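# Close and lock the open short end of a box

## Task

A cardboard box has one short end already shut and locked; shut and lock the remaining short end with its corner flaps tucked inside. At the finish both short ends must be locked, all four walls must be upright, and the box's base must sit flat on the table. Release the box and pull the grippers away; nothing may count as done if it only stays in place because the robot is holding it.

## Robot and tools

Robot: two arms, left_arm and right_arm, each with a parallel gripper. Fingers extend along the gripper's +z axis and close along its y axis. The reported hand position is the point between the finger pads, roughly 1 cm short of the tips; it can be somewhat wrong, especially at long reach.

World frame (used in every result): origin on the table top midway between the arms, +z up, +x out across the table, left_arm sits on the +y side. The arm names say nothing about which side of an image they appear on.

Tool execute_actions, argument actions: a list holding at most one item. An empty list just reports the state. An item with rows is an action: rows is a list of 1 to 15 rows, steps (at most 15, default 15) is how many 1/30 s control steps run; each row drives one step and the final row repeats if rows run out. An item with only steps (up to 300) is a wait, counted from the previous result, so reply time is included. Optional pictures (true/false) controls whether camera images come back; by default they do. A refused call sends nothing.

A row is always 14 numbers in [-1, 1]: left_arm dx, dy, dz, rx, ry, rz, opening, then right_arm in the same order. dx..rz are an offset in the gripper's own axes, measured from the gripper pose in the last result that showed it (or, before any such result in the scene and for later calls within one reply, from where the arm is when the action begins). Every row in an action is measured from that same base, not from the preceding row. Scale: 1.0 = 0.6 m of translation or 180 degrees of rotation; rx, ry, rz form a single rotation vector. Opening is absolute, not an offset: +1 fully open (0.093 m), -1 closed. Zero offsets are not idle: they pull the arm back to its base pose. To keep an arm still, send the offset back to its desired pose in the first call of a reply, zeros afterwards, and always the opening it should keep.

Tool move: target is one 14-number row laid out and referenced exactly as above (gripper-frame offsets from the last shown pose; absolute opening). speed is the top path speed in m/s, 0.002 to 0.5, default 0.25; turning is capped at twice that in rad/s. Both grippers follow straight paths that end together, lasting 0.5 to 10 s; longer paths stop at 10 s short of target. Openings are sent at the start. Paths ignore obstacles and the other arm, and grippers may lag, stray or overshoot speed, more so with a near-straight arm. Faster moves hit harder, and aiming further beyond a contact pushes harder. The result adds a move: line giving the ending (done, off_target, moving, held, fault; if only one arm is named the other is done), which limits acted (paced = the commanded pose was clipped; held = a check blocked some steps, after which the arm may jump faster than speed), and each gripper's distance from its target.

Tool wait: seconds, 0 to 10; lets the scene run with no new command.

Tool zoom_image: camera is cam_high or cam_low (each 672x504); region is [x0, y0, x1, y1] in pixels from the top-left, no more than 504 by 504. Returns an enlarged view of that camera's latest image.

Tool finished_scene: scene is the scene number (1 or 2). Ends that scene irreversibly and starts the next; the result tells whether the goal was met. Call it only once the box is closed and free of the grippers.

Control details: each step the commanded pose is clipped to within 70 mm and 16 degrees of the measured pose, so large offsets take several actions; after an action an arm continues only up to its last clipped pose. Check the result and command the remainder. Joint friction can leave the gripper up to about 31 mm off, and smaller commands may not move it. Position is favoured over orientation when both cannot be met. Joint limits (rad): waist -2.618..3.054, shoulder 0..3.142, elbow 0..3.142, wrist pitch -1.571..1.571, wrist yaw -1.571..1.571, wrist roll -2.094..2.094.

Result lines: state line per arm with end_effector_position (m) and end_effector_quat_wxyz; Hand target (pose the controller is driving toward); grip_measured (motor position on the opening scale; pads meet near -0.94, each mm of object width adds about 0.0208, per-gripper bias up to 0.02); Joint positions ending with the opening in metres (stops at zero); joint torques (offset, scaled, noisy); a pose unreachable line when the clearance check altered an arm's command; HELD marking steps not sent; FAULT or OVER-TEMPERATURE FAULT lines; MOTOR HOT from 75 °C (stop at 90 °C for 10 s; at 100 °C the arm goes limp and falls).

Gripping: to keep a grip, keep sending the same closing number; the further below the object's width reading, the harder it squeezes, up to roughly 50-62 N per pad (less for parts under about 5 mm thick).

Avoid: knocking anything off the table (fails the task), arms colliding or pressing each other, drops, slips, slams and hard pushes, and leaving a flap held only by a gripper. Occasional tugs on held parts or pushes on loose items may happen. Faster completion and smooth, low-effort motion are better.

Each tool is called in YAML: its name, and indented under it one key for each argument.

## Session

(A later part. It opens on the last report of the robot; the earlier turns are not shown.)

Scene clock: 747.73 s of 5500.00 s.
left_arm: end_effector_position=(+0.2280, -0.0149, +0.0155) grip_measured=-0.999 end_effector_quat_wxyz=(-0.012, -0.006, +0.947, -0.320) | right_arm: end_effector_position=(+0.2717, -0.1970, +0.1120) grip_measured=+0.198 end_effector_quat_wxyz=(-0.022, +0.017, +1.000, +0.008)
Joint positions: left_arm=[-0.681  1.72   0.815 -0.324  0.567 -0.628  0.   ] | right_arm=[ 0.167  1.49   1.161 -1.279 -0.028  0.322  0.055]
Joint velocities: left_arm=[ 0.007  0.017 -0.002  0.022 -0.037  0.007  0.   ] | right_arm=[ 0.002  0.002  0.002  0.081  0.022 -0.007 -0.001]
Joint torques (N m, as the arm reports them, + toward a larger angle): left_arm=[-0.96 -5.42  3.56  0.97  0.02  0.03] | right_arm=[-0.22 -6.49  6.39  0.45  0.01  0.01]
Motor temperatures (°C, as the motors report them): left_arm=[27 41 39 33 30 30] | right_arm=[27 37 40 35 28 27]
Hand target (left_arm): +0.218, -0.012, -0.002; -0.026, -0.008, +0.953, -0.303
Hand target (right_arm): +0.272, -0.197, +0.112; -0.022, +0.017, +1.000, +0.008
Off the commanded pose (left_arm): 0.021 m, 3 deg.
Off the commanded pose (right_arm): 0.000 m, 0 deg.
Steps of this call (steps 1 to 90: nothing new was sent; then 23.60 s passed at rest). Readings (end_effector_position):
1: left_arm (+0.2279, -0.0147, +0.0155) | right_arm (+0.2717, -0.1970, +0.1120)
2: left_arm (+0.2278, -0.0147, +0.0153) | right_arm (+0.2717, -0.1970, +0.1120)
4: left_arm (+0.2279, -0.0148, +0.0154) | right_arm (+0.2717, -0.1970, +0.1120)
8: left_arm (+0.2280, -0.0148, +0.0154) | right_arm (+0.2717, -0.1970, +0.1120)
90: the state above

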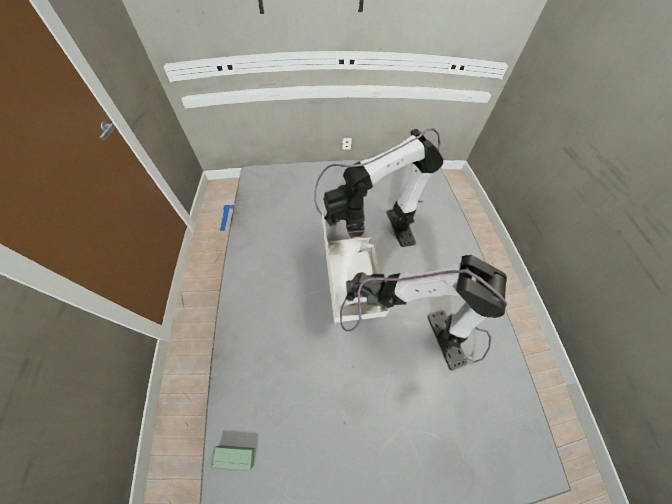

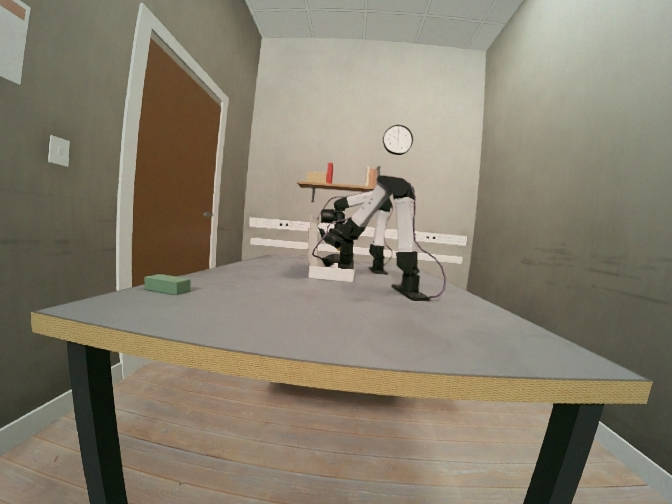

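move:
  target: [0,0.04,0.04,0,0,0,-1, 0.03,0,0.135,0,0,0,0.2]
  speed: 0.08

zoom_image:
  camera: "cam_high"
  region: [300, 190, 420, 330]

Scene clock: 763.20 s of 5500.00 s.
left_arm: end_effector_position=(+0.2334, -0.0234, +0.0145) grip_measured=-0.999 end_effector_quat_wxyz=(-0.002, +0.007, +0.933, -0.359) | right_arm: end_effector_position=(+0.2531, -0.1911, +0.0483) grip_measured=+0.198 end_effector_quat_wxyz=(-0.023, +0.017, +0.999, +0.027)
Joint positions: left_arm=[-0.668  1.745  0.787 -0.211  0.633 -0.619  0.   ] | right_arm=[ 0.188  1.474  0.886 -1.009 -0.066  0.341  0.055]
Joint velocities: left_arm=[ 0.002 -0.007 -0.002 -0.022 -0.022  0.081  0.   ] | right_arm=[ 0.002 -0.002  0.002  0.022  0.022  0.022 -0.001]
Joint torques (N m, as the arm reports them, + toward a larger angle): left_arm=[ 0.27 -3.52  2.46  1.11 -0.41  0.21] | right_arm=[ 0.98 -4.85  2.27  1.02  0.32  0.12]
Motor temperatures (°C, as the motors report them): left_arm=[27 41 39 33 30 30] | right_arm=[27 37 41 34 28 27]
Hand target (left_arm): +0.225, -0.009, -0.016; -0.013, -0.005, +0.947, -0.320
Hand target (right_arm): +0.249, -0.196, +0.033; -0.023, +0.017, +1.000, +0.008
Off the commanded pose (left_arm): 0.036 m, 5 deg.
Off the commanded pose (right_arm): 0.017 m, 2 deg.
After step 90, 11.07 s passed at rest.
move: off_target (left_arm, right_arm)

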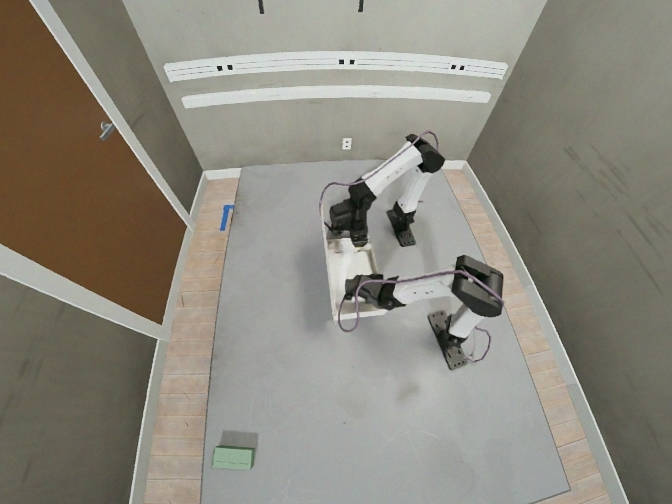

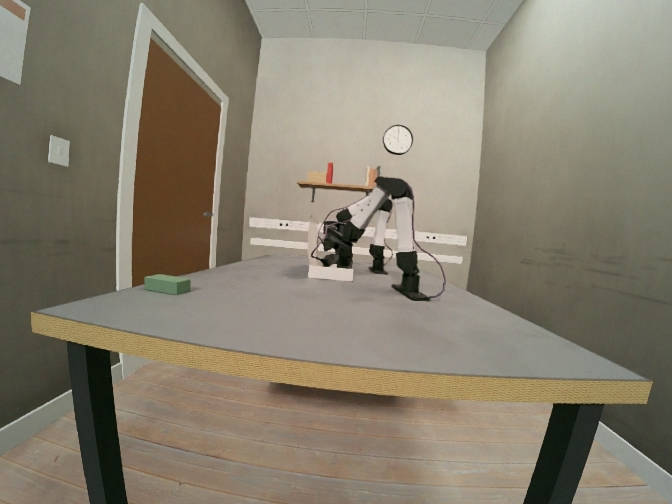

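Region (300, 190, 420, 330) of cam_high's 672x504 image, scaled by 3.600, with more detail than that image has; it fills the left 432 columns of this view, and the rest is white.

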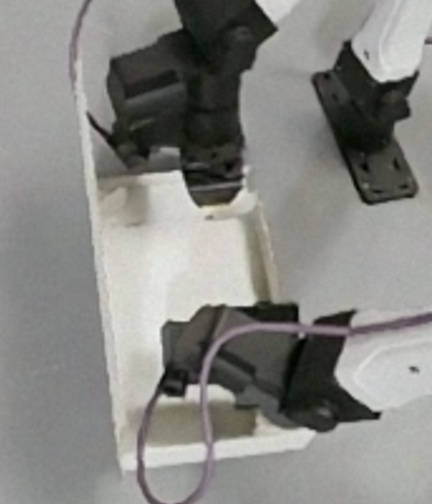

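move:
  target: [0,0.03,0.015,0,0,0,-1, 0,-0.01,0.03,0,0,0,-1]
  speed: 0.05

move:
  target: [0,0.03,0.015,0,0,0,-1, 0,0.02,-0.07,0,0,0,-1]
  speed: 0.03

zoom_image:
  camera: "cam_high"
  region: [300, 190, 420, 330]

Scene clock: 773.17 s of 5500.00 s.
left_arm: end_effector_position=(+0.2346, -0.0244, +0.0150) grip_measured=-0.999 end_effector_quat_wxyz=(-0.000, +0.014, +0.926, -0.377) | right_arm: end_effector_position=(+0.2533, -0.1946, +0.0486) grip_measured=-0.972 end_effector_quat_wxyz=(-0.019, +0.012, +1.000, +0.020)
Joint positions: left_arm=[-0.653  1.754  0.774 -0.174  0.672 -0.604  0.   ] | right_arm=[ 0.185  1.467  0.881 -1.009 -0.049  0.33   0.   ]
Joint velocities: left_arm=[ 0.012  0.002 -0.017 -0.066 -0.095  0.037  0.   ] | right_arm=[ 0.002 -0.017 -0.027 -0.081  0.037 -0.095  0.   ]
Joint torques (N m, as the arm reports them, + toward a larger angle): left_arm=[ 0.91 -5.14  3.28  1.22 -0.07  0.21] | right_arm=[-1.74 -4.18  2.05  1.21 -0.11 -0.06]
Motor temperatures (°C, as the motors report them): left_arm=[27 40 38 34 30 30] | right_arm=[27 36 40 35 28 27]
Hand target (left_arm): +0.233, -0.016, -0.004; -0.003, +0.008, +0.933, -0.359
Hand target (right_arm): +0.251, -0.196, +0.032; -0.024, +0.016, +0.999, +0.026
Off the commanded pose (left_arm): 0.021 m, 2 deg.
Off the commanded pose (right_arm): 0.019 m, 1 deg.
After step 90, 6.23 s passed at rest.
move: off_target (left_arm, right_arm)

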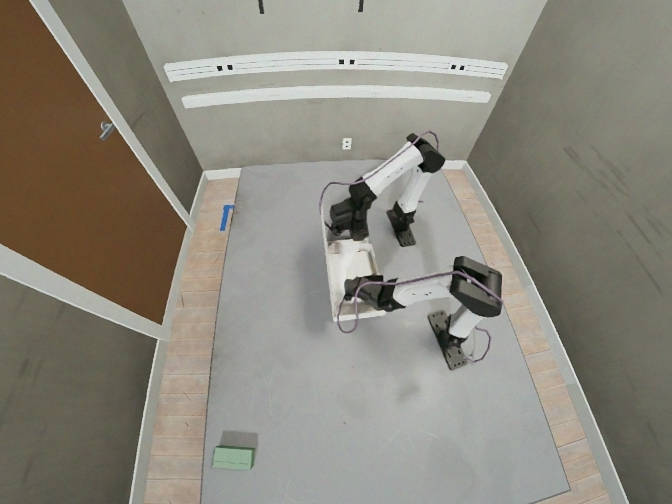

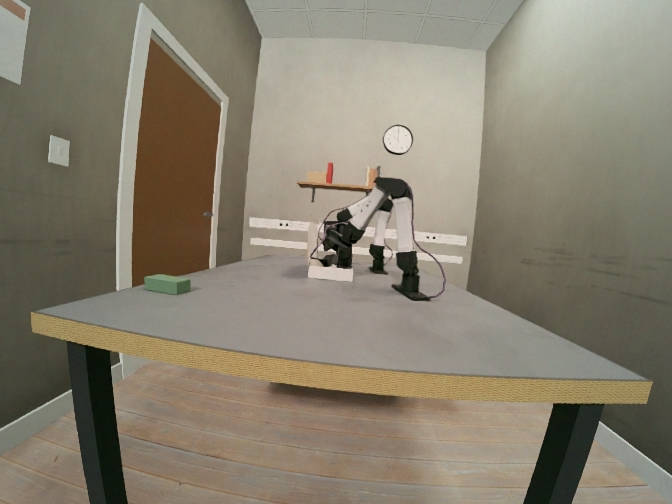

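Scene clock: 774.90 s of 5500.00 s.
left_arm: end_effector_position=(+0.2369, -0.0258, +0.0195) grip_measured=-0.999 end_effector_quat_wxyz=(+0.001, +0.020, +0.916, -0.400) | right_arm: end_effector_position=(+0.2545, -0.1981, +0.0771) grip_measured=-0.974 end_effector_quat_wxyz=(-0.027, +0.012, +1.000, -0.008)
Joint positions: left_arm=[-0.635  1.757  0.768 -0.144  0.721 -0.593  0.   ] | right_arm=[ 0.204  1.465  0.997 -1.159 -0.002  0.349  0.   ]
Joint velocities: left_arm=[-0.002  0.027 -0.007 -0.037 -0.007 -0.022  0.   ] | right_arm=[-0.007 -0.002  0.012  0.007 -0.022  0.022  0.   ]
Joint torques (N m, as the arm reports them, + toward a larger angle): left_arm=[ 0.48 -4.58  3.14  1.33 -0.16  0.22] | right_arm=[ 1.42 -8.03  8.71  0.16 -0.36  0.13]
Motor temperatures (°C, as the motors report them): left_arm=[27 40 38 34 30 30] | right_arm=[27 36 40 35 28 27]
Hand target (left_arm): +0.234, -0.017, -0.003; -0.001, +0.015, +0.926, -0.377
Hand target (right_arm): +0.255, -0.185, +0.091; -0.019, +0.012, +1.000, +0.020
Off the commanded pose (left_arm): 0.025 m, 3 deg.
Off the commanded pose (right_arm): 0.020 m, 3 deg.
move: off_target (left_arm, right_arm)

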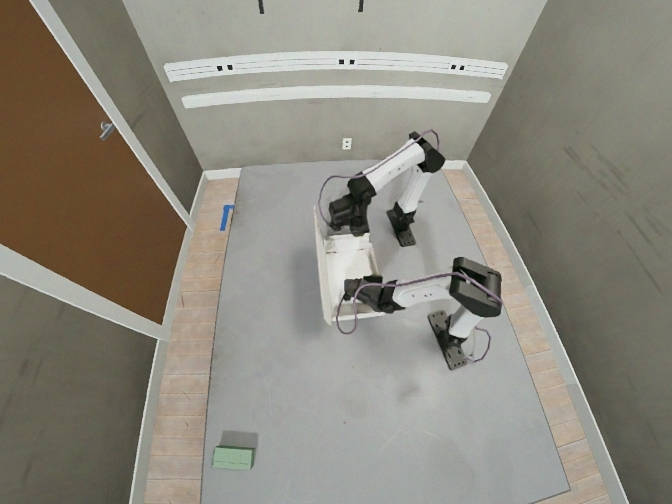

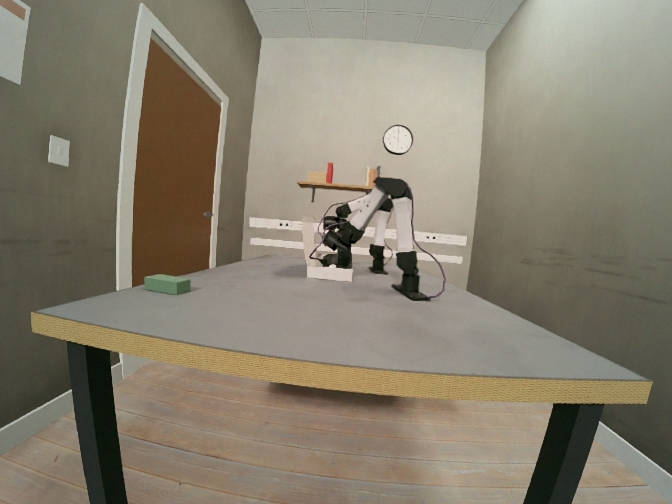

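Region (300, 190, 420, 330) of cam_high's 672x504 image, scaled by 3.600, with more detail than that image has; it fills the left 432 columns of this view, and the rest is white.

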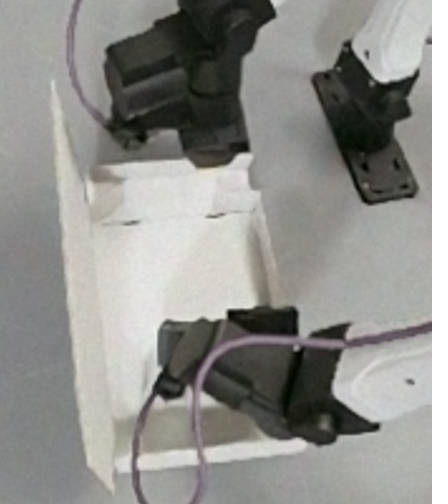

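move:
  target: [0,0.055,0.04,0,0,0,-1, 0,0.075,-0.03,0,0,0,-1]
  speed: 0.03

zoom_image:
  camera: "cam_high"
  region: [300, 190, 420, 330]

Scene clock: 785.93 s of 5500.00 s.
left_arm: end_effector_position=(+0.2390, -0.0287, +0.0204) grip_measured=-0.999 end_effector_quat_wxyz=(-0.006, +0.028, +0.895, -0.446) | right_arm: end_effector_position=(+0.2551, -0.1848, +0.0835) grip_measured=-0.975 end_effector_quat_wxyz=(-0.025, +0.016, +0.997, -0.070)
Joint positions: left_arm=[-0.601  1.798  0.747 -0.052  0.831 -0.583  0.   ] | right_arm=[ 0.334  1.528  1.073 -1.225  0.101  0.492  0.   ]
Joint velocities: left_arm=[ 0.002  0.012  0.012 -0.051  0.022  0.066  0.   ] | right_arm=[ 0.007 -0.007 -0.007 -0.051 -0.037  0.037  0.   ]
Joint torques (N m, as the arm reports them, + toward a larger angle): left_arm=[-0.55 -1.71  2.5   1.36 -0.81  0.27] | right_arm=[ 2.67 -7.29  9.69  0.28 -0.81  0.09]
Motor temperatures (°C, as the motors report them): left_arm=[27 40 38 35 30 30] | right_arm=[27 37 41 34 28 27]
Hand target (left_arm): +0.235, -0.018, -0.017; -0.003, +0.022, +0.917, -0.399
Hand target (right_arm): +0.256, -0.155, +0.095; -0.027, +0.010, +1.000, -0.009
Off the commanded pose (left_arm): 0.042 m, 6 deg.
Off the commanded pose (right_arm): 0.034 m, 7 deg.
After step 90, 6.17 s passed at rest.
move: off_target (left_arm, right_arm)

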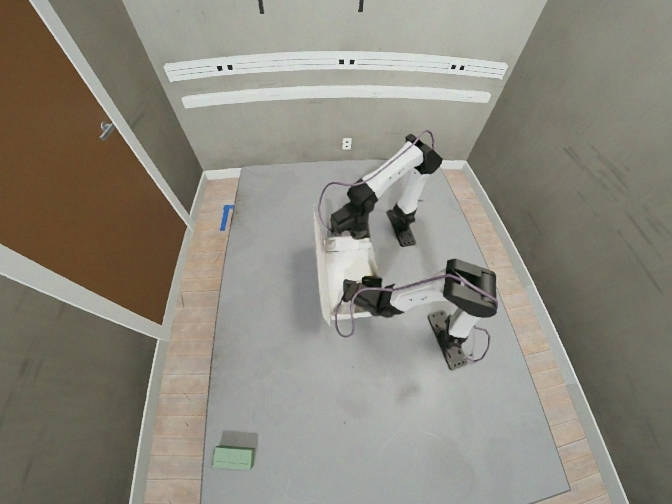

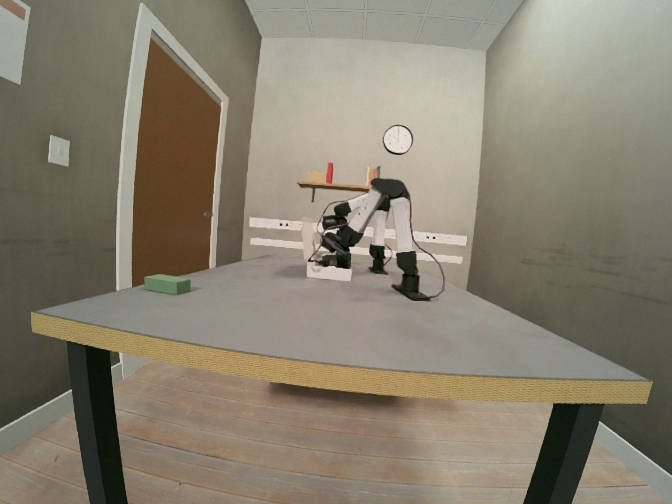

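Region (300, 190, 420, 330) of cam_high's 672x504 image, scaled by 3.600, with more detail than that image has; it fills the left 432 columns of this view, and the rest is white.

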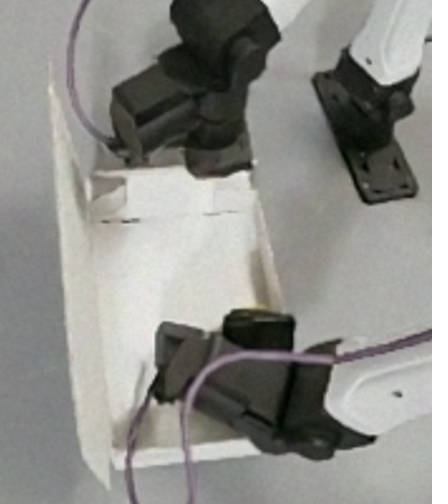

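move:
  target: [0,0.04,0.02,0,0,0,-1, 0,0.1,-0.02,0,0,0,-1]
  speed: 0.03

zoom_image:
  camera: "cam_high"
  region: [300, 190, 420, 330]

Scene clock: 796.93 s of 5500.00 s.
left_arm: end_effector_position=(+0.2424, -0.0305, +0.0196) grip_measured=-0.999 end_effector_quat_wxyz=(-0.009, +0.034, +0.882, -0.471) | right_arm: end_effector_position=(+0.2535, -0.1542, +0.0844) grip_measured=-0.975 end_effector_quat_wxyz=(-0.028, +0.018, +0.992, -0.124)
Joint positions: left_arm=[-0.582  1.836  0.746  0.     0.891 -0.573  0.   ] | right_arm=[ 0.496  1.646  1.179 -1.297  0.166  0.669  0.   ]
Joint velocities: left_arm=[-0.002 -0.007 -0.002 -0.007  0.022 -0.022  0.   ] | right_arm=[-0.012 -0.002 -0.012 -0.081  0.051 -0.022  0.   ]
Joint torques (N m, as the arm reports them, + toward a larger angle): left_arm=[ 0.   -4.82  2.62  1.34 -0.23  0.22] | right_arm=[ 2.35 -7.33  8.74  0.4  -0.61  0.09]
Motor temperatures (°C, as the motors report them): left_arm=[27 39 38 36 30 30] | right_arm=[27 37 43 34 28 27]
Hand target (left_arm): +0.239, -0.023, -0.005; -0.008, +0.029, +0.895, -0.445
Hand target (right_arm): +0.256, -0.125, +0.089; -0.026, +0.014, +0.997, -0.069
Off the commanded pose (left_arm): 0.027 m, 3 deg.
Off the commanded pose (right_arm): 0.031 m, 6 deg.
After step 90, 5.73 s passed at rest.
move: off_target (left_arm, right_arm)

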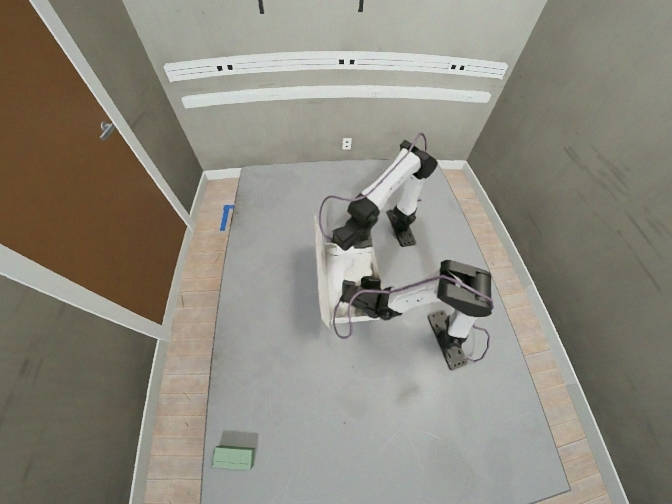

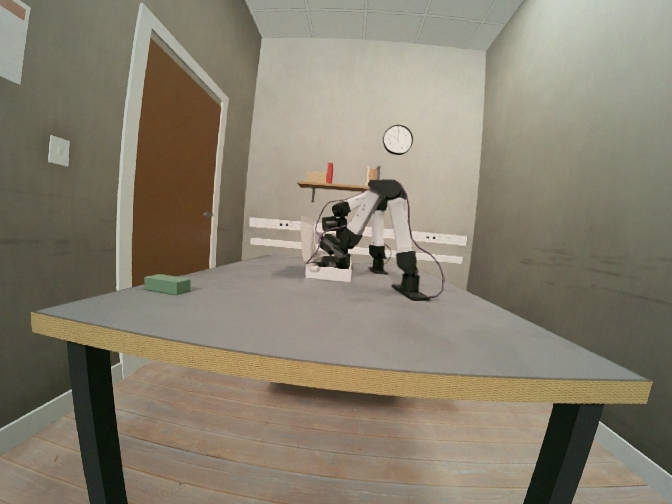

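Region (300, 190, 420, 330) of cam_high's 672x504 image, scaled by 3.600, with more detail than that image has; it fills the left 432 columns of this view, and the rest is white.

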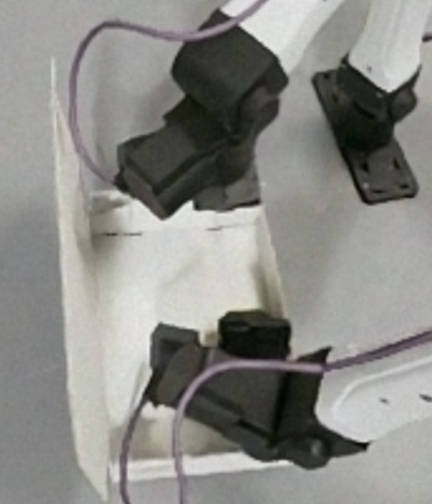

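move:
  target: [0,-0.09,-0.14,-0.12,0,0,-1, 0,0.03,0.01,0,0,0,-1]
  speed: 0.08

Scene clock: 823.93 s of 5500.00 s.
left_arm: end_effector_position=(+0.2438, +0.0147, +0.1040) grip_measured=-0.999 end_effector_quat_wxyz=(-0.009, +0.020, +0.955, -0.297) | right_arm: end_effector_position=(+0.2511, -0.1455, +0.0766) grip_measured=-0.976 end_effector_quat_wxyz=(-0.031, +0.020, +0.991, -0.129)
Joint positions: left_arm=[-0.582  1.595  1.103 -0.84   0.559 -0.442  0.   ] | right_arm=[ 0.529  1.678  1.179 -1.283  0.162  0.707  0.   ]
Joint velocities: left_arm=[-0.007 -0.007  0.017  0.037 -0.037 -0.081  0.   ] | right_arm=[ 0.007  0.002 -0.002  0.022  0.007  0.007  0.   ]
Joint torques (N m, as the arm reports them, + toward a larger angle): left_arm=[-1.07 -9.99  7.34  0.57  0.22  0.13] | right_arm=[ 1.1  -6.88  6.61  0.15  0.11  0.09]
Motor temperatures (°C, as the motors report them): left_arm=[27 40 38 36 30 30] | right_arm=[27 38 44 34 28 27]
Hand target (left_arm): +0.243, +0.011, +0.112; -0.001, +0.035, +0.954, -0.297
Hand target (right_arm): +0.253, -0.138, +0.074; -0.028, +0.018, +0.992, -0.124
Off the commanded pose (left_arm): 0.009 m, 2 deg.
Off the commanded pose (right_arm): 0.008 m, 1 deg.
After step 90, 21.13 s passed at rest.
move: done

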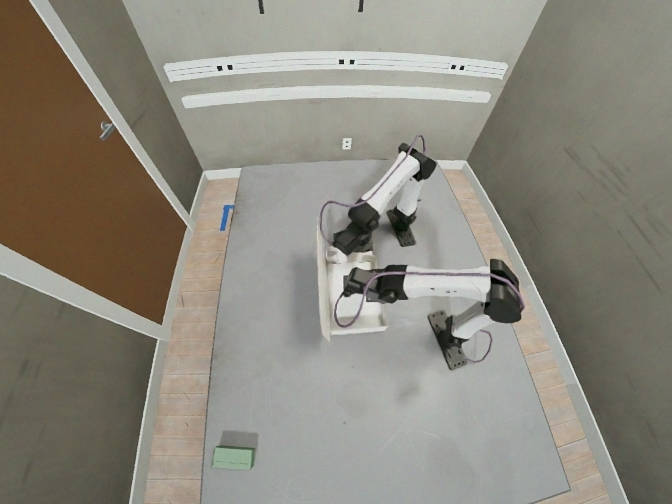

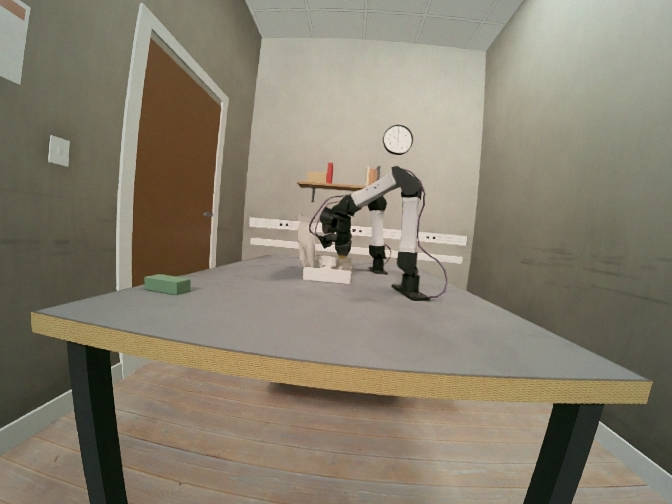

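move:
  target: [0,0.2,-0.14,-0.19,0,0,0.6, 0,0.01,0,0,0,0,-1]
  speed: 0.12

zoom_image:
  camera: "cam_high"
  region: [300, 210, 420, 350]

Scene clock: 842.73 s of 5500.00 s.
left_arm: end_effector_position=(+0.2482, +0.1575, +0.0979) grip_measured=+0.598 end_effector_quat_wxyz=(-0.009, +0.024, +1.000, -0.004) | right_arm: end_effector_position=(+0.2511, -0.1455, +0.0766) grip_measured=-0.976 end_effector_quat_wxyz=(-0.031, +0.022, +0.991, -0.129)
Joint positions: left_arm=[-0.415  1.595  1.207 -1.199  0.012 -0.201  0.074] | right_arm=[ 0.529  1.678  1.179 -1.283  0.162  0.712  0.   ]
Joint velocities: left_arm=[-0.007  0.002 -0.017 -0.051  0.007 -0.037  0.001] | right_arm=[-0.007  0.007 -0.022 -0.037  0.051 -0.007  0.   ]
Joint torques (N m, as the arm reports them, + toward a larger angle): left_arm=[ 1.02 -9.09  7.23  0.14 -0.14  0.07] | right_arm=[ 1.29 -6.77  6.6   0.02  0.1   0.13]
Motor temperatures (°C, as the motors report them): left_arm=[27 43 41 34 30 30] | right_arm=[27 38 43 33 28 27]
Hand target (left_arm): +0.251, +0.162, +0.105; -0.001, +0.022, +1.000, -0.002
Hand target (right_arm): +0.251, -0.140, +0.075; -0.031, +0.020, +0.991, -0.129
Off the commanded pose (left_arm): 0.008 m, 1 deg.
Off the commanded pose (right_arm): 0.006 m, 0 deg.
After step 90, 12.90 s passed at rest.
move: done

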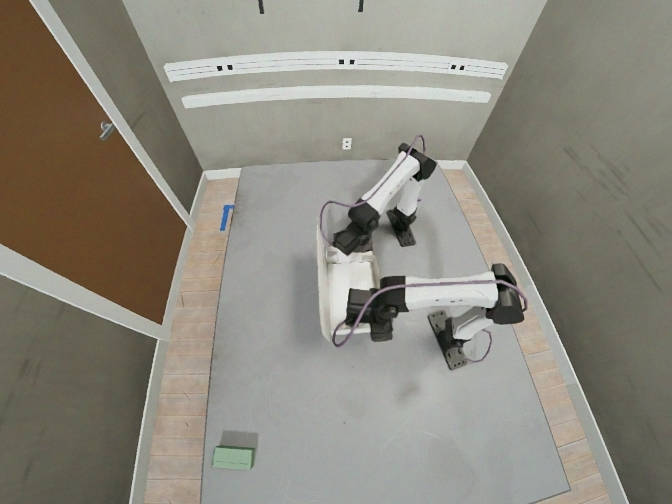

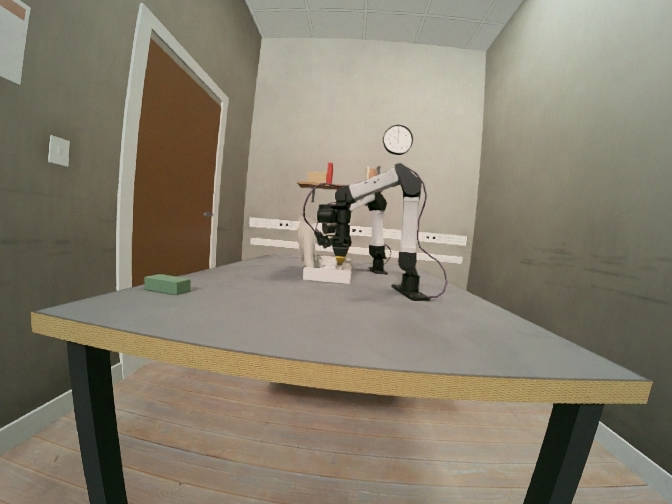

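Region (300, 210, 420, 350) of cam_high's 672x504 image, scaled by 3.600, with more detail than that image has; it fills the left 432 columns of this view, and the rest is white.

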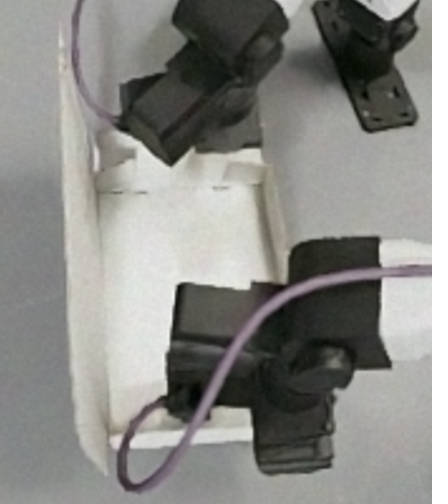

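move:
  target: [0.01,-0.01,0.125,0,0,0,0.6, 0,0.01,0,0,0,0,-1]
  speed: 0.08

move:
  target: [0,0,0.01,0,0,0,-1, 0,0.01,0,0,0,0,-1]
  speed: 0.08

move:
  target: [0,0,0.02,0,0,0,-1, 0,0.11,-0.04,-0.05,0,0,-1]
  speed: 0.03

zoom_image:
  camera: "cam_high"
  region: [300, 210, 420, 350]

Scene clock: 851.00 s of 5500.00 s.
left_arm: end_effector_position=(+0.2437, +0.1538, +0.0300) grip_measured=+0.598 end_effector_quat_wxyz=(-0.003, +0.022, +1.000, -0.004) | right_arm: end_effector_position=(+0.2511, -0.1455, +0.0766) grip_measured=-0.976 end_effector_quat_wxyz=(-0.031, +0.023, +0.991, -0.129)
Joint positions: left_arm=[-0.434  1.646  0.98  -0.909  0.01  -0.225  0.074] | right_arm=[ 0.529  1.678  1.179 -1.283  0.162  0.714  0.   ]
Joint velocities: left_arm=[-0.002 -0.017 -0.027  0.022 -0.022 -0.022 -0.002] | right_arm=[-0.002 -0.007 -0.012 -0.037 -0.007 -0.022  0.   ]
Joint torques (N m, as the arm reports them, + toward a larger angle): left_arm=[-0.66 -6.58  4.45  0.36 -0.06 -0.02] | right_arm=[ 1.23 -6.71  6.65  0.04  0.12  0.13]
Motor temperatures (°C, as the motors report them): left_arm=[27 43 42 34 30 30] | right_arm=[27 38 43 33 28 27]
Hand target (left_arm): +0.241, +0.151, +0.023; -0.010, +0.024, +1.000, -0.004
Hand target (right_arm): +0.251, -0.140, +0.075; -0.031, +0.022, +0.991, -0.129
Off the commanded pose (left_arm): 0.008 m, 1 deg.
Off the commanded pose (right_arm): 0.006 m, 0 deg.
After step 90, 3.77 s passed at rest.
move: done

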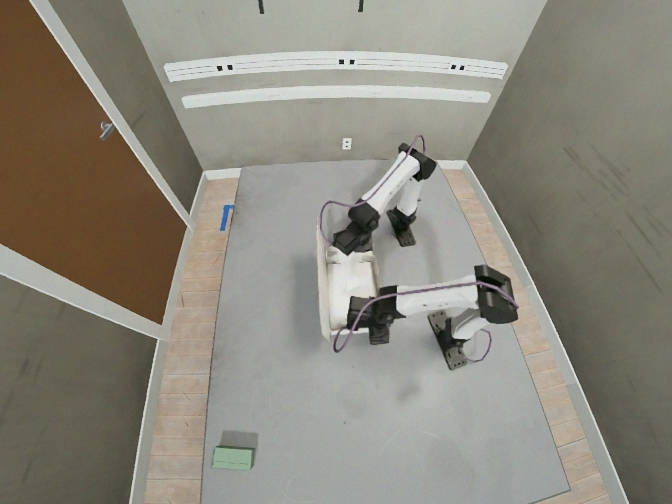

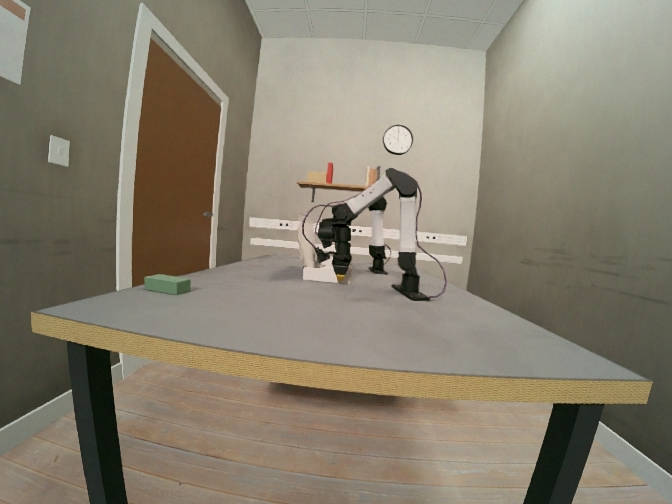

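Scene clock: 851.70 s of 5500.00 s.
left_arm: end_effector_position=(+0.2445, +0.1563, +0.0300) grip_measured=-0.991 end_effector_quat_wxyz=(-0.001, +0.015, +1.000, +0.003) | right_arm: end_effector_position=(+0.2492, -0.1485, +0.0775) grip_measured=-0.976 end_effector_quat_wxyz=(-0.033, +0.026, +0.990, -0.136)
Joint positions: left_arm=[-0.433  1.646  0.98  -0.908 -0.005 -0.237  0.   ] | right_arm=[ 0.529  1.678  1.179 -1.297  0.17   0.721  0.   ]
Joint velocities: left_arm=[-0.012  0.002 -0.007 -0.022  0.037 -0.037  0.   ] | right_arm=[ 0.012 -0.002  0.002 -0.022 -0.095 -0.037  0.   ]
Joint torques (N m, as the arm reports them, + toward a larger angle): left_arm=[-0.01 -7.04  4.39  0.41  0.1   0.14] | right_arm=[ 1.23 -6.73  6.61  0.15  0.06  0.07]
Motor temperatures (°C, as the motors report them): left_arm=[27 43 42 34 30 30] | right_arm=[27 38 43 33 28 27]
Hand target (left_arm): +0.244, +0.154, +0.024; -0.003, +0.022, +1.000, -0.004
Hand target (right_arm): +0.251, -0.140, +0.075; -0.031, +0.023, +0.991, -0.129
Off the commanded pose (left_arm): 0.007 m, 1 deg.
Off the commanded pose (right_arm): 0.009 m, 1 deg.
move: done

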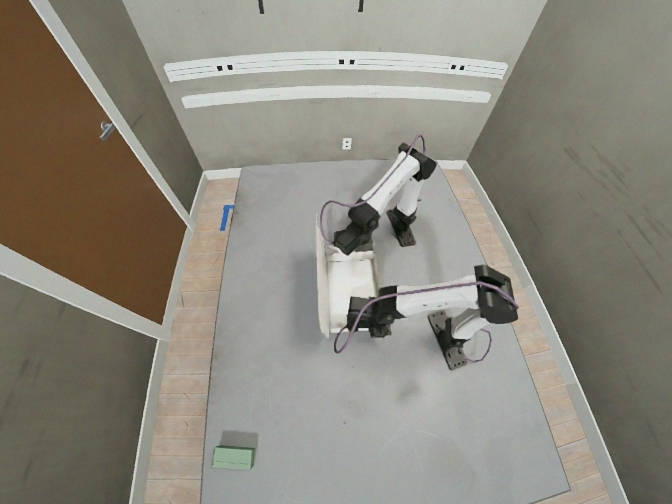

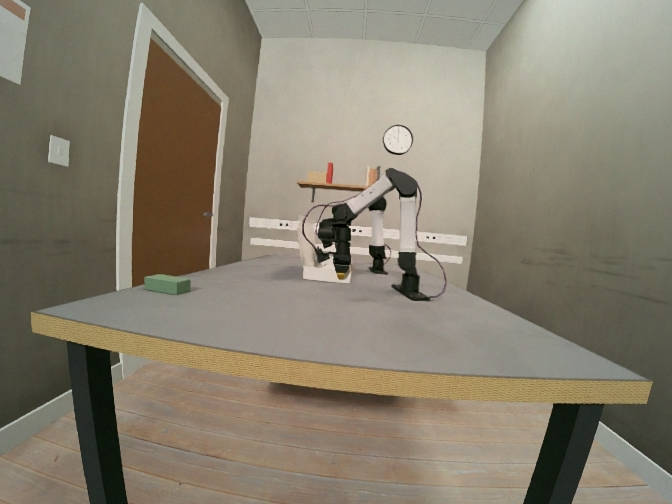

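Scene clock: 854.53 s of 5500.00 s.
left_arm: end_effector_position=(+0.2443, +0.1597, +0.0293) grip_measured=-0.991 end_effector_quat_wxyz=(-0.001, +0.015, +1.000, +0.012) | right_arm: end_effector_position=(+0.2488, -0.1171, +0.0840) grip_measured=-0.976 end_effector_quat_wxyz=(-0.034, +0.030, +0.991, -0.129)
Joint positions: left_arm=[-0.433  1.646  0.977 -0.909 -0.024 -0.238  0.   ] | right_arm=[ 0.607  1.74   1.28  -1.339  0.139  0.804  0.   ]
Joint velocities: left_arm=[-0.012  0.007  0.017  0.007 -0.007 -0.022  0.   ] | right_arm=[-0.002  0.007 -0.002  0.051  0.022 -0.007  0.   ]
Joint torques (N m, as the arm reports them, + toward a larger angle): left_arm=[ 0.32 -6.08  3.45  0.62  0.1   0.06] | right_arm=[ 2.4  -8.15  8.71  0.65 -0.71  0.05]
Motor temperatures (°C, as the motors report them): left_arm=[27 43 42 34 30 30] | right_arm=[27 38 43 33 28 27]
Hand target (left_arm): +0.244, +0.156, +0.019; -0.002, +0.015, +1.000, +0.003
Hand target (right_arm): +0.252, -0.081, +0.086; -0.033, +0.026, +0.997, -0.059
Off the commanded pose (left_arm): 0.012 m, 1 deg.
Off the commanded pose (right_arm): 0.039 m, 8 deg.
move: off_target (left_arm, right_arm)

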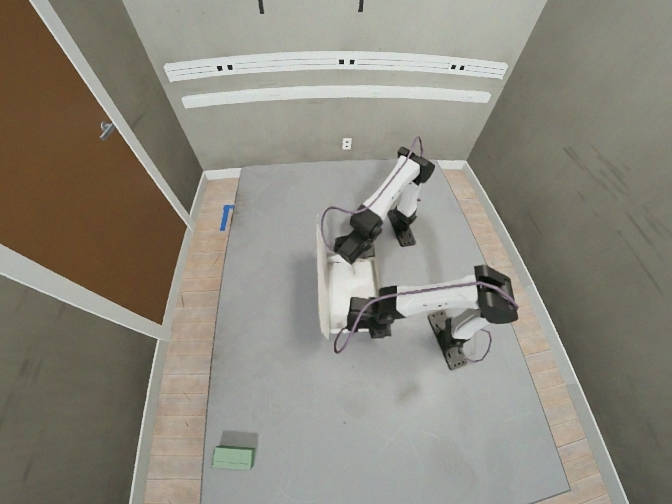

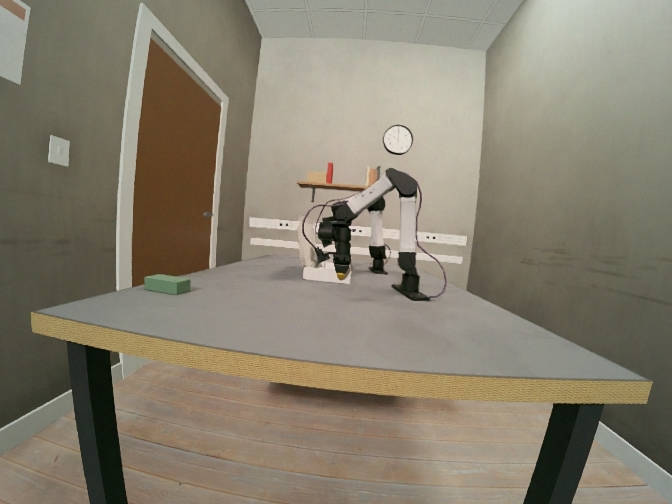

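Region (300, 210, 420, 350) of cam_high's 672x504 image, scaled by 3.600, with more detail than that image has; it fills the left 432 columns of this view, and the rest is white.

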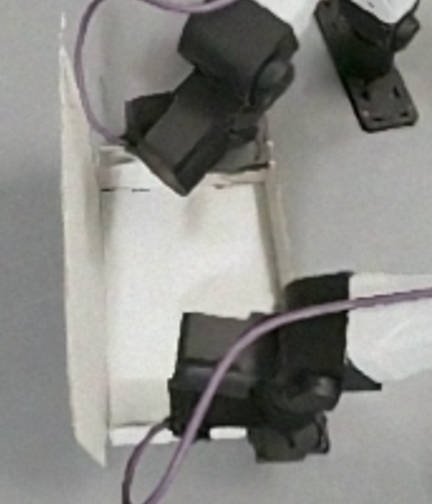

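move:
  target: [0,-0.02,0.02,0,0,0,-1, 0,0.08,0.03,0.08,0,0,-1]
  speed: 0.03

zoom_image:
  camera: "cam_high"
  region: [300, 210, 420, 350]

zoom_image:
  camera: "cam_low"
  region: [280, 200, 400, 300]

Scene clock: 867.23 s of 5500.00 s.
left_arm: end_effector_position=(+0.2430, +0.1595, +0.0294) grip_measured=-0.991 end_effector_quat_wxyz=(-0.002, +0.013, +1.000, +0.017) | right_arm: end_effector_position=(+0.2495, -0.1163, +0.0764) grip_measured=-0.976 end_effector_quat_wxyz=(-0.035, +0.020, +0.951, -0.307)
Joint positions: left_arm=[-0.441  1.646  0.977 -0.914 -0.032 -0.249  0.   ] | right_arm=[ 0.731  2.011  1.464 -1.567  0.331  0.987  0.   ]
Joint velocities: left_arm=[-0.022  0.002 -0.027  0.022 -0.007  0.051  0.   ] | right_arm=[ 0.002 -0.002 -0.007  0.037 -0.007  0.037  0.   ]
Joint torques (N m, as the arm reports them, + toward a larger angle): left_arm=[ 0.2  -8.1   5.45  0.19 -0.15  0.02] | right_arm=[ -0.13 -10.75   5.1   -0.64   0.06   0.01]
Motor temperatures (°C, as the motors report them): left_arm=[27 43 41 33 30 30] | right_arm=[27 38 44 33 28 27]
Hand target (left_arm): +0.244, +0.160, +0.029; -0.000, +0.013, +1.000, +0.018
Hand target (right_arm): +0.248, -0.113, +0.074; -0.039, +0.021, +0.954, -0.297
Off the commanded pose (left_arm): 0.017 m, 1 deg.
Off the commanded pose (right_arm): 0.047 m, 7 deg.
After step 90, 5.27 s passed at rest.
move: held (left_arm, right_arm); limits=held; held on 16 of 133 steps (right_arm, left_arm), including the last (right_arm, left_arm)
pose unreachable (left arm): on one or more control steps of this call this arm could not follow its commanded pose, so it was not sent that pose on those steps. On the call's last step it was still not sent that pose. It may still have moved: this result reports where it is.
cause: the commanded pose would bring a part of the arm too close to another arm (this arm's wrist (the part past joint 4) and the other arm's wrist (the part past joint 4)).
pose unreachable (right arm): on one or more control steps of this call this arm could not follow its commanded pose, so it was not sent that pose on those steps. On the call's last step it was still not sent that pose. It may still have moved: this result reports where it is.
cause: the commanded pose would bring a part of the arm too close to another arm (this arm's wrist (the part past joint 4) and the other arm's wrist (the part past joint 4)).

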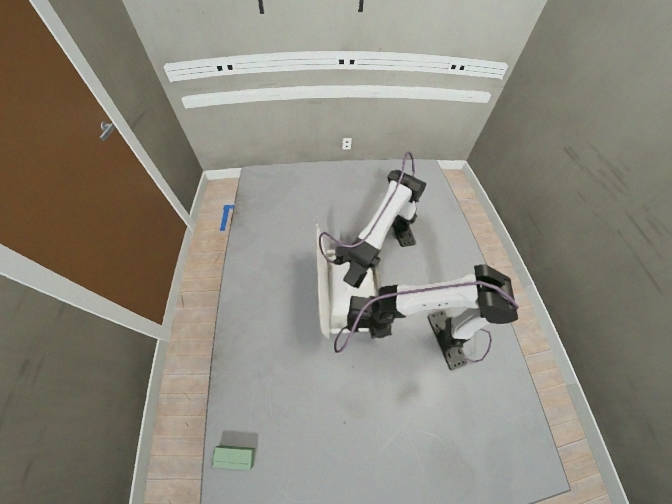

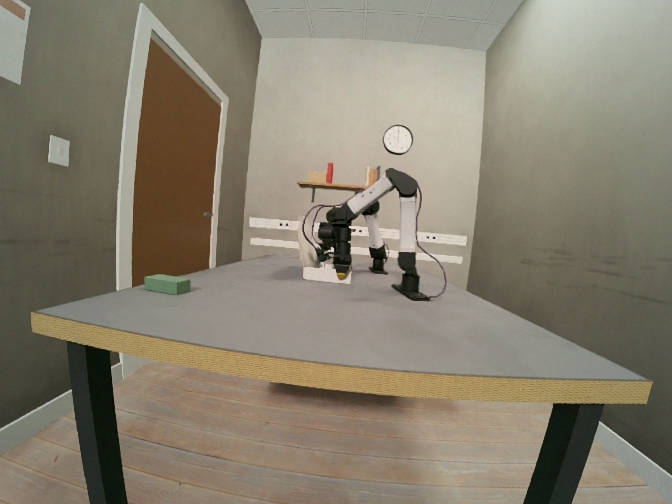

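Region (300, 210, 420, 350) of cam_high's 672x504 image, scaled by 3.600, with more detail than that image has; it fills the left 432 columns of this view, and the rest is white.

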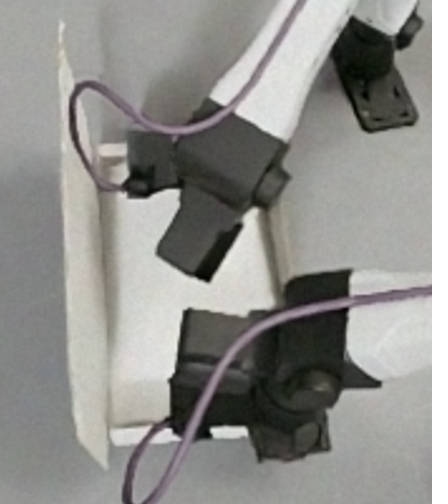

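Region (280, 200, 400, 300) of cam_low's 672x504 image, scaled by 4.200, with more detail than that image has.

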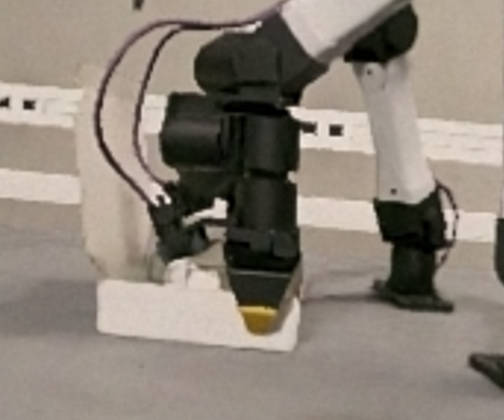

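move:
  target: [0,-0.01,0.02,0,0,0,-1, 0,0.04,-0.04,-0.15,0,0,-1]
  speed: 0.05

move:
  target: [0,-0.01,0.01,0,0,0,-1, 0,0.07,0.03,-0.05,0,0,-0.3]
  speed: 0.08

zoom_image:
  camera: "cam_high"
  region: [300, 210, 420, 350]

Scene clock: 892.40 s of 5500.00 s.
left_arm: end_effector_position=(+0.2431, +0.1597, +0.0294) grip_measured=-0.991 end_effector_quat_wxyz=(-0.001, +0.011, +1.000, +0.018) | right_arm: end_effector_position=(+0.2487, -0.1128, +0.0833) grip_measured=-0.976 end_effector_quat_wxyz=(-0.036, +0.027, +0.986, -0.160)
Joint positions: left_arm=[-0.441  1.646  0.977 -0.913 -0.034 -0.252  0.   ] | right_arm=[ 0.642  1.797  1.328 -1.384  0.173  0.842  0.   ]
Joint velocities: left_arm=[ 0.012  0.002  0.002 -0.022  0.051  0.051  0.   ] | right_arm=[-0.002  0.007 -0.007 -0.007 -0.095 -0.022  0.   ]
Joint torques (N m, as the arm reports them, + toward a larger angle): left_arm=[-1.12 -5.43  3.79  0.63 -0.11 -0.1 ] | right_arm=[  0.26 -11.61   5.77   0.76  -0.72  -0.13]
Motor temperatures (°C, as the motors report them): left_arm=[27 43 41 33 30 30] | right_arm=[27 43 42 33 28 27]
Hand target (left_arm): +0.242, +0.154, +0.018; -0.002, +0.013, +1.000, +0.017
Hand target (right_arm): +0.252, -0.084, +0.084; -0.032, +0.026, +0.996, -0.080
Off the commanded pose (left_arm): 0.014 m, 0 deg.
Off the commanded pose (right_arm): 0.030 m, 10 deg.
After step 90, 17.23 s passed at rest.
move: off_target (left_arm, right_arm)

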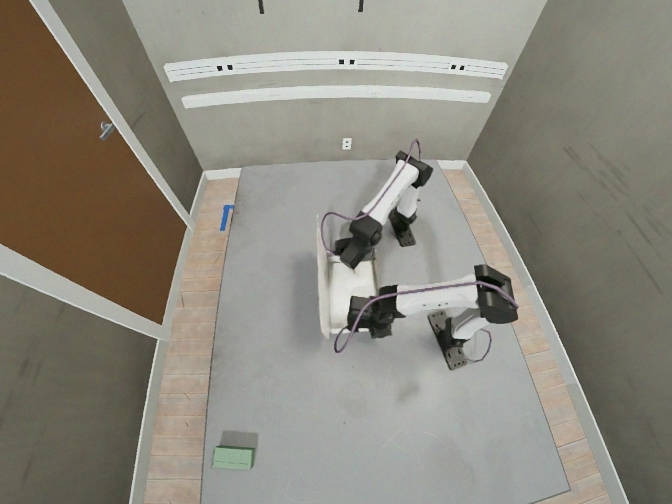

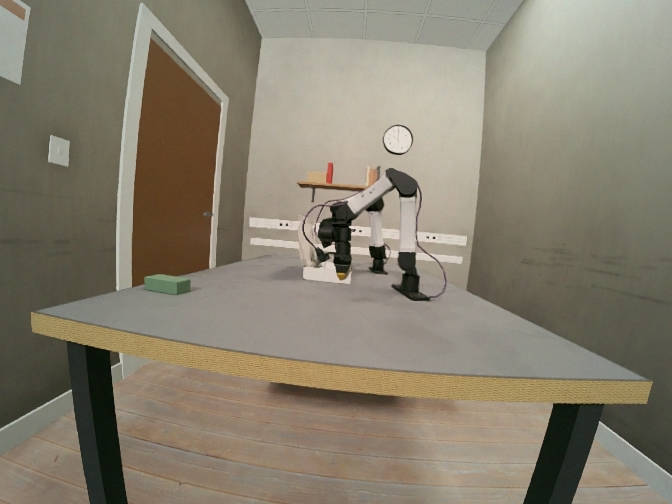

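Scene clock: 893.83 s of 5500.00 s.
left_arm: end_effector_position=(+0.2430, +0.1562, +0.0293) grip_measured=-0.991 end_effector_quat_wxyz=(-0.001, +0.009, +1.000, +0.012) | right_arm: end_effector_position=(+0.2524, -0.0815, +0.0601) grip_measured=-0.302 end_effector_quat_wxyz=(-0.030, +0.032, +0.996, -0.082)
Joint positions: left_arm=[-0.446  1.646  0.977 -0.91  -0.023 -0.262  0.   ] | right_arm=[ 0.652  1.797  1.268 -1.202  0.07   0.842  0.031]
Joint velocities: left_arm=[ 0.007 -0.002  0.002  0.007  0.007  0.037  0.   ] | right_arm=[-0.002  0.002 -0.002 -0.066 -0.022  0.022 -0.001]
Joint torques (N m, as the arm reports them, + toward a larger angle): left_arm=[-0.97 -6.33  4.82  0.4  -0.21 -0.06] | right_arm=[ 0.89 -8.53  4.7   0.28  0.03  0.06]
Motor temperatures (°C, as the motors report them): left_arm=[27 43 41 33 30 30] | right_arm=[27 43 42 33 28 27]
Hand target (left_arm): +0.243, +0.154, +0.023; -0.001, +0.011, +1.000, +0.018
Hand target (right_arm): +0.248, -0.079, +0.053; -0.035, +0.030, +0.996, -0.082
Off the commanded pose (left_arm): 0.007 m, 1 deg.
Off the commanded pose (right_arm): 0.008 m, 0 deg.
move: done

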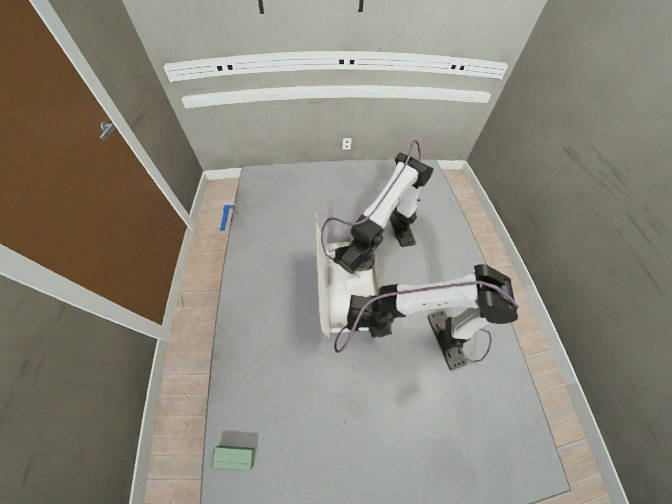

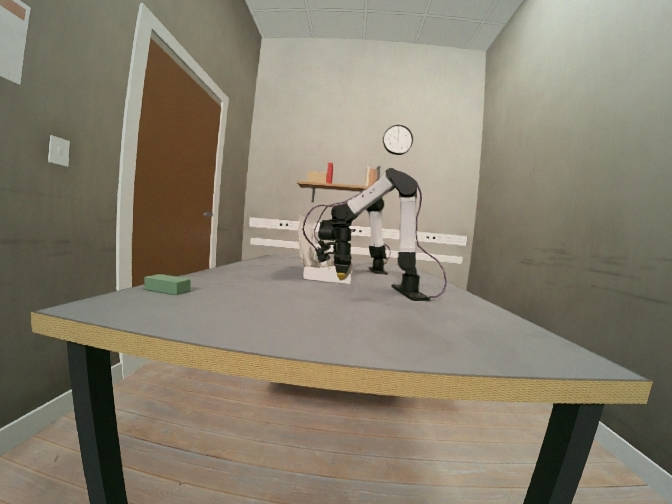

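Region (300, 210, 420, 350) of cam_high's 672x504 image, scaled by 3.600, with more detail than that image has; it fills the left 432 columns of this view, and the rest is white.

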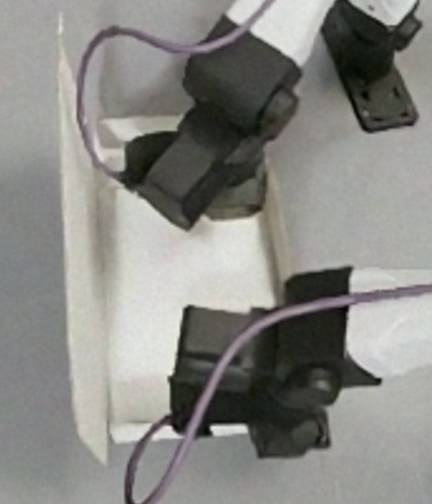

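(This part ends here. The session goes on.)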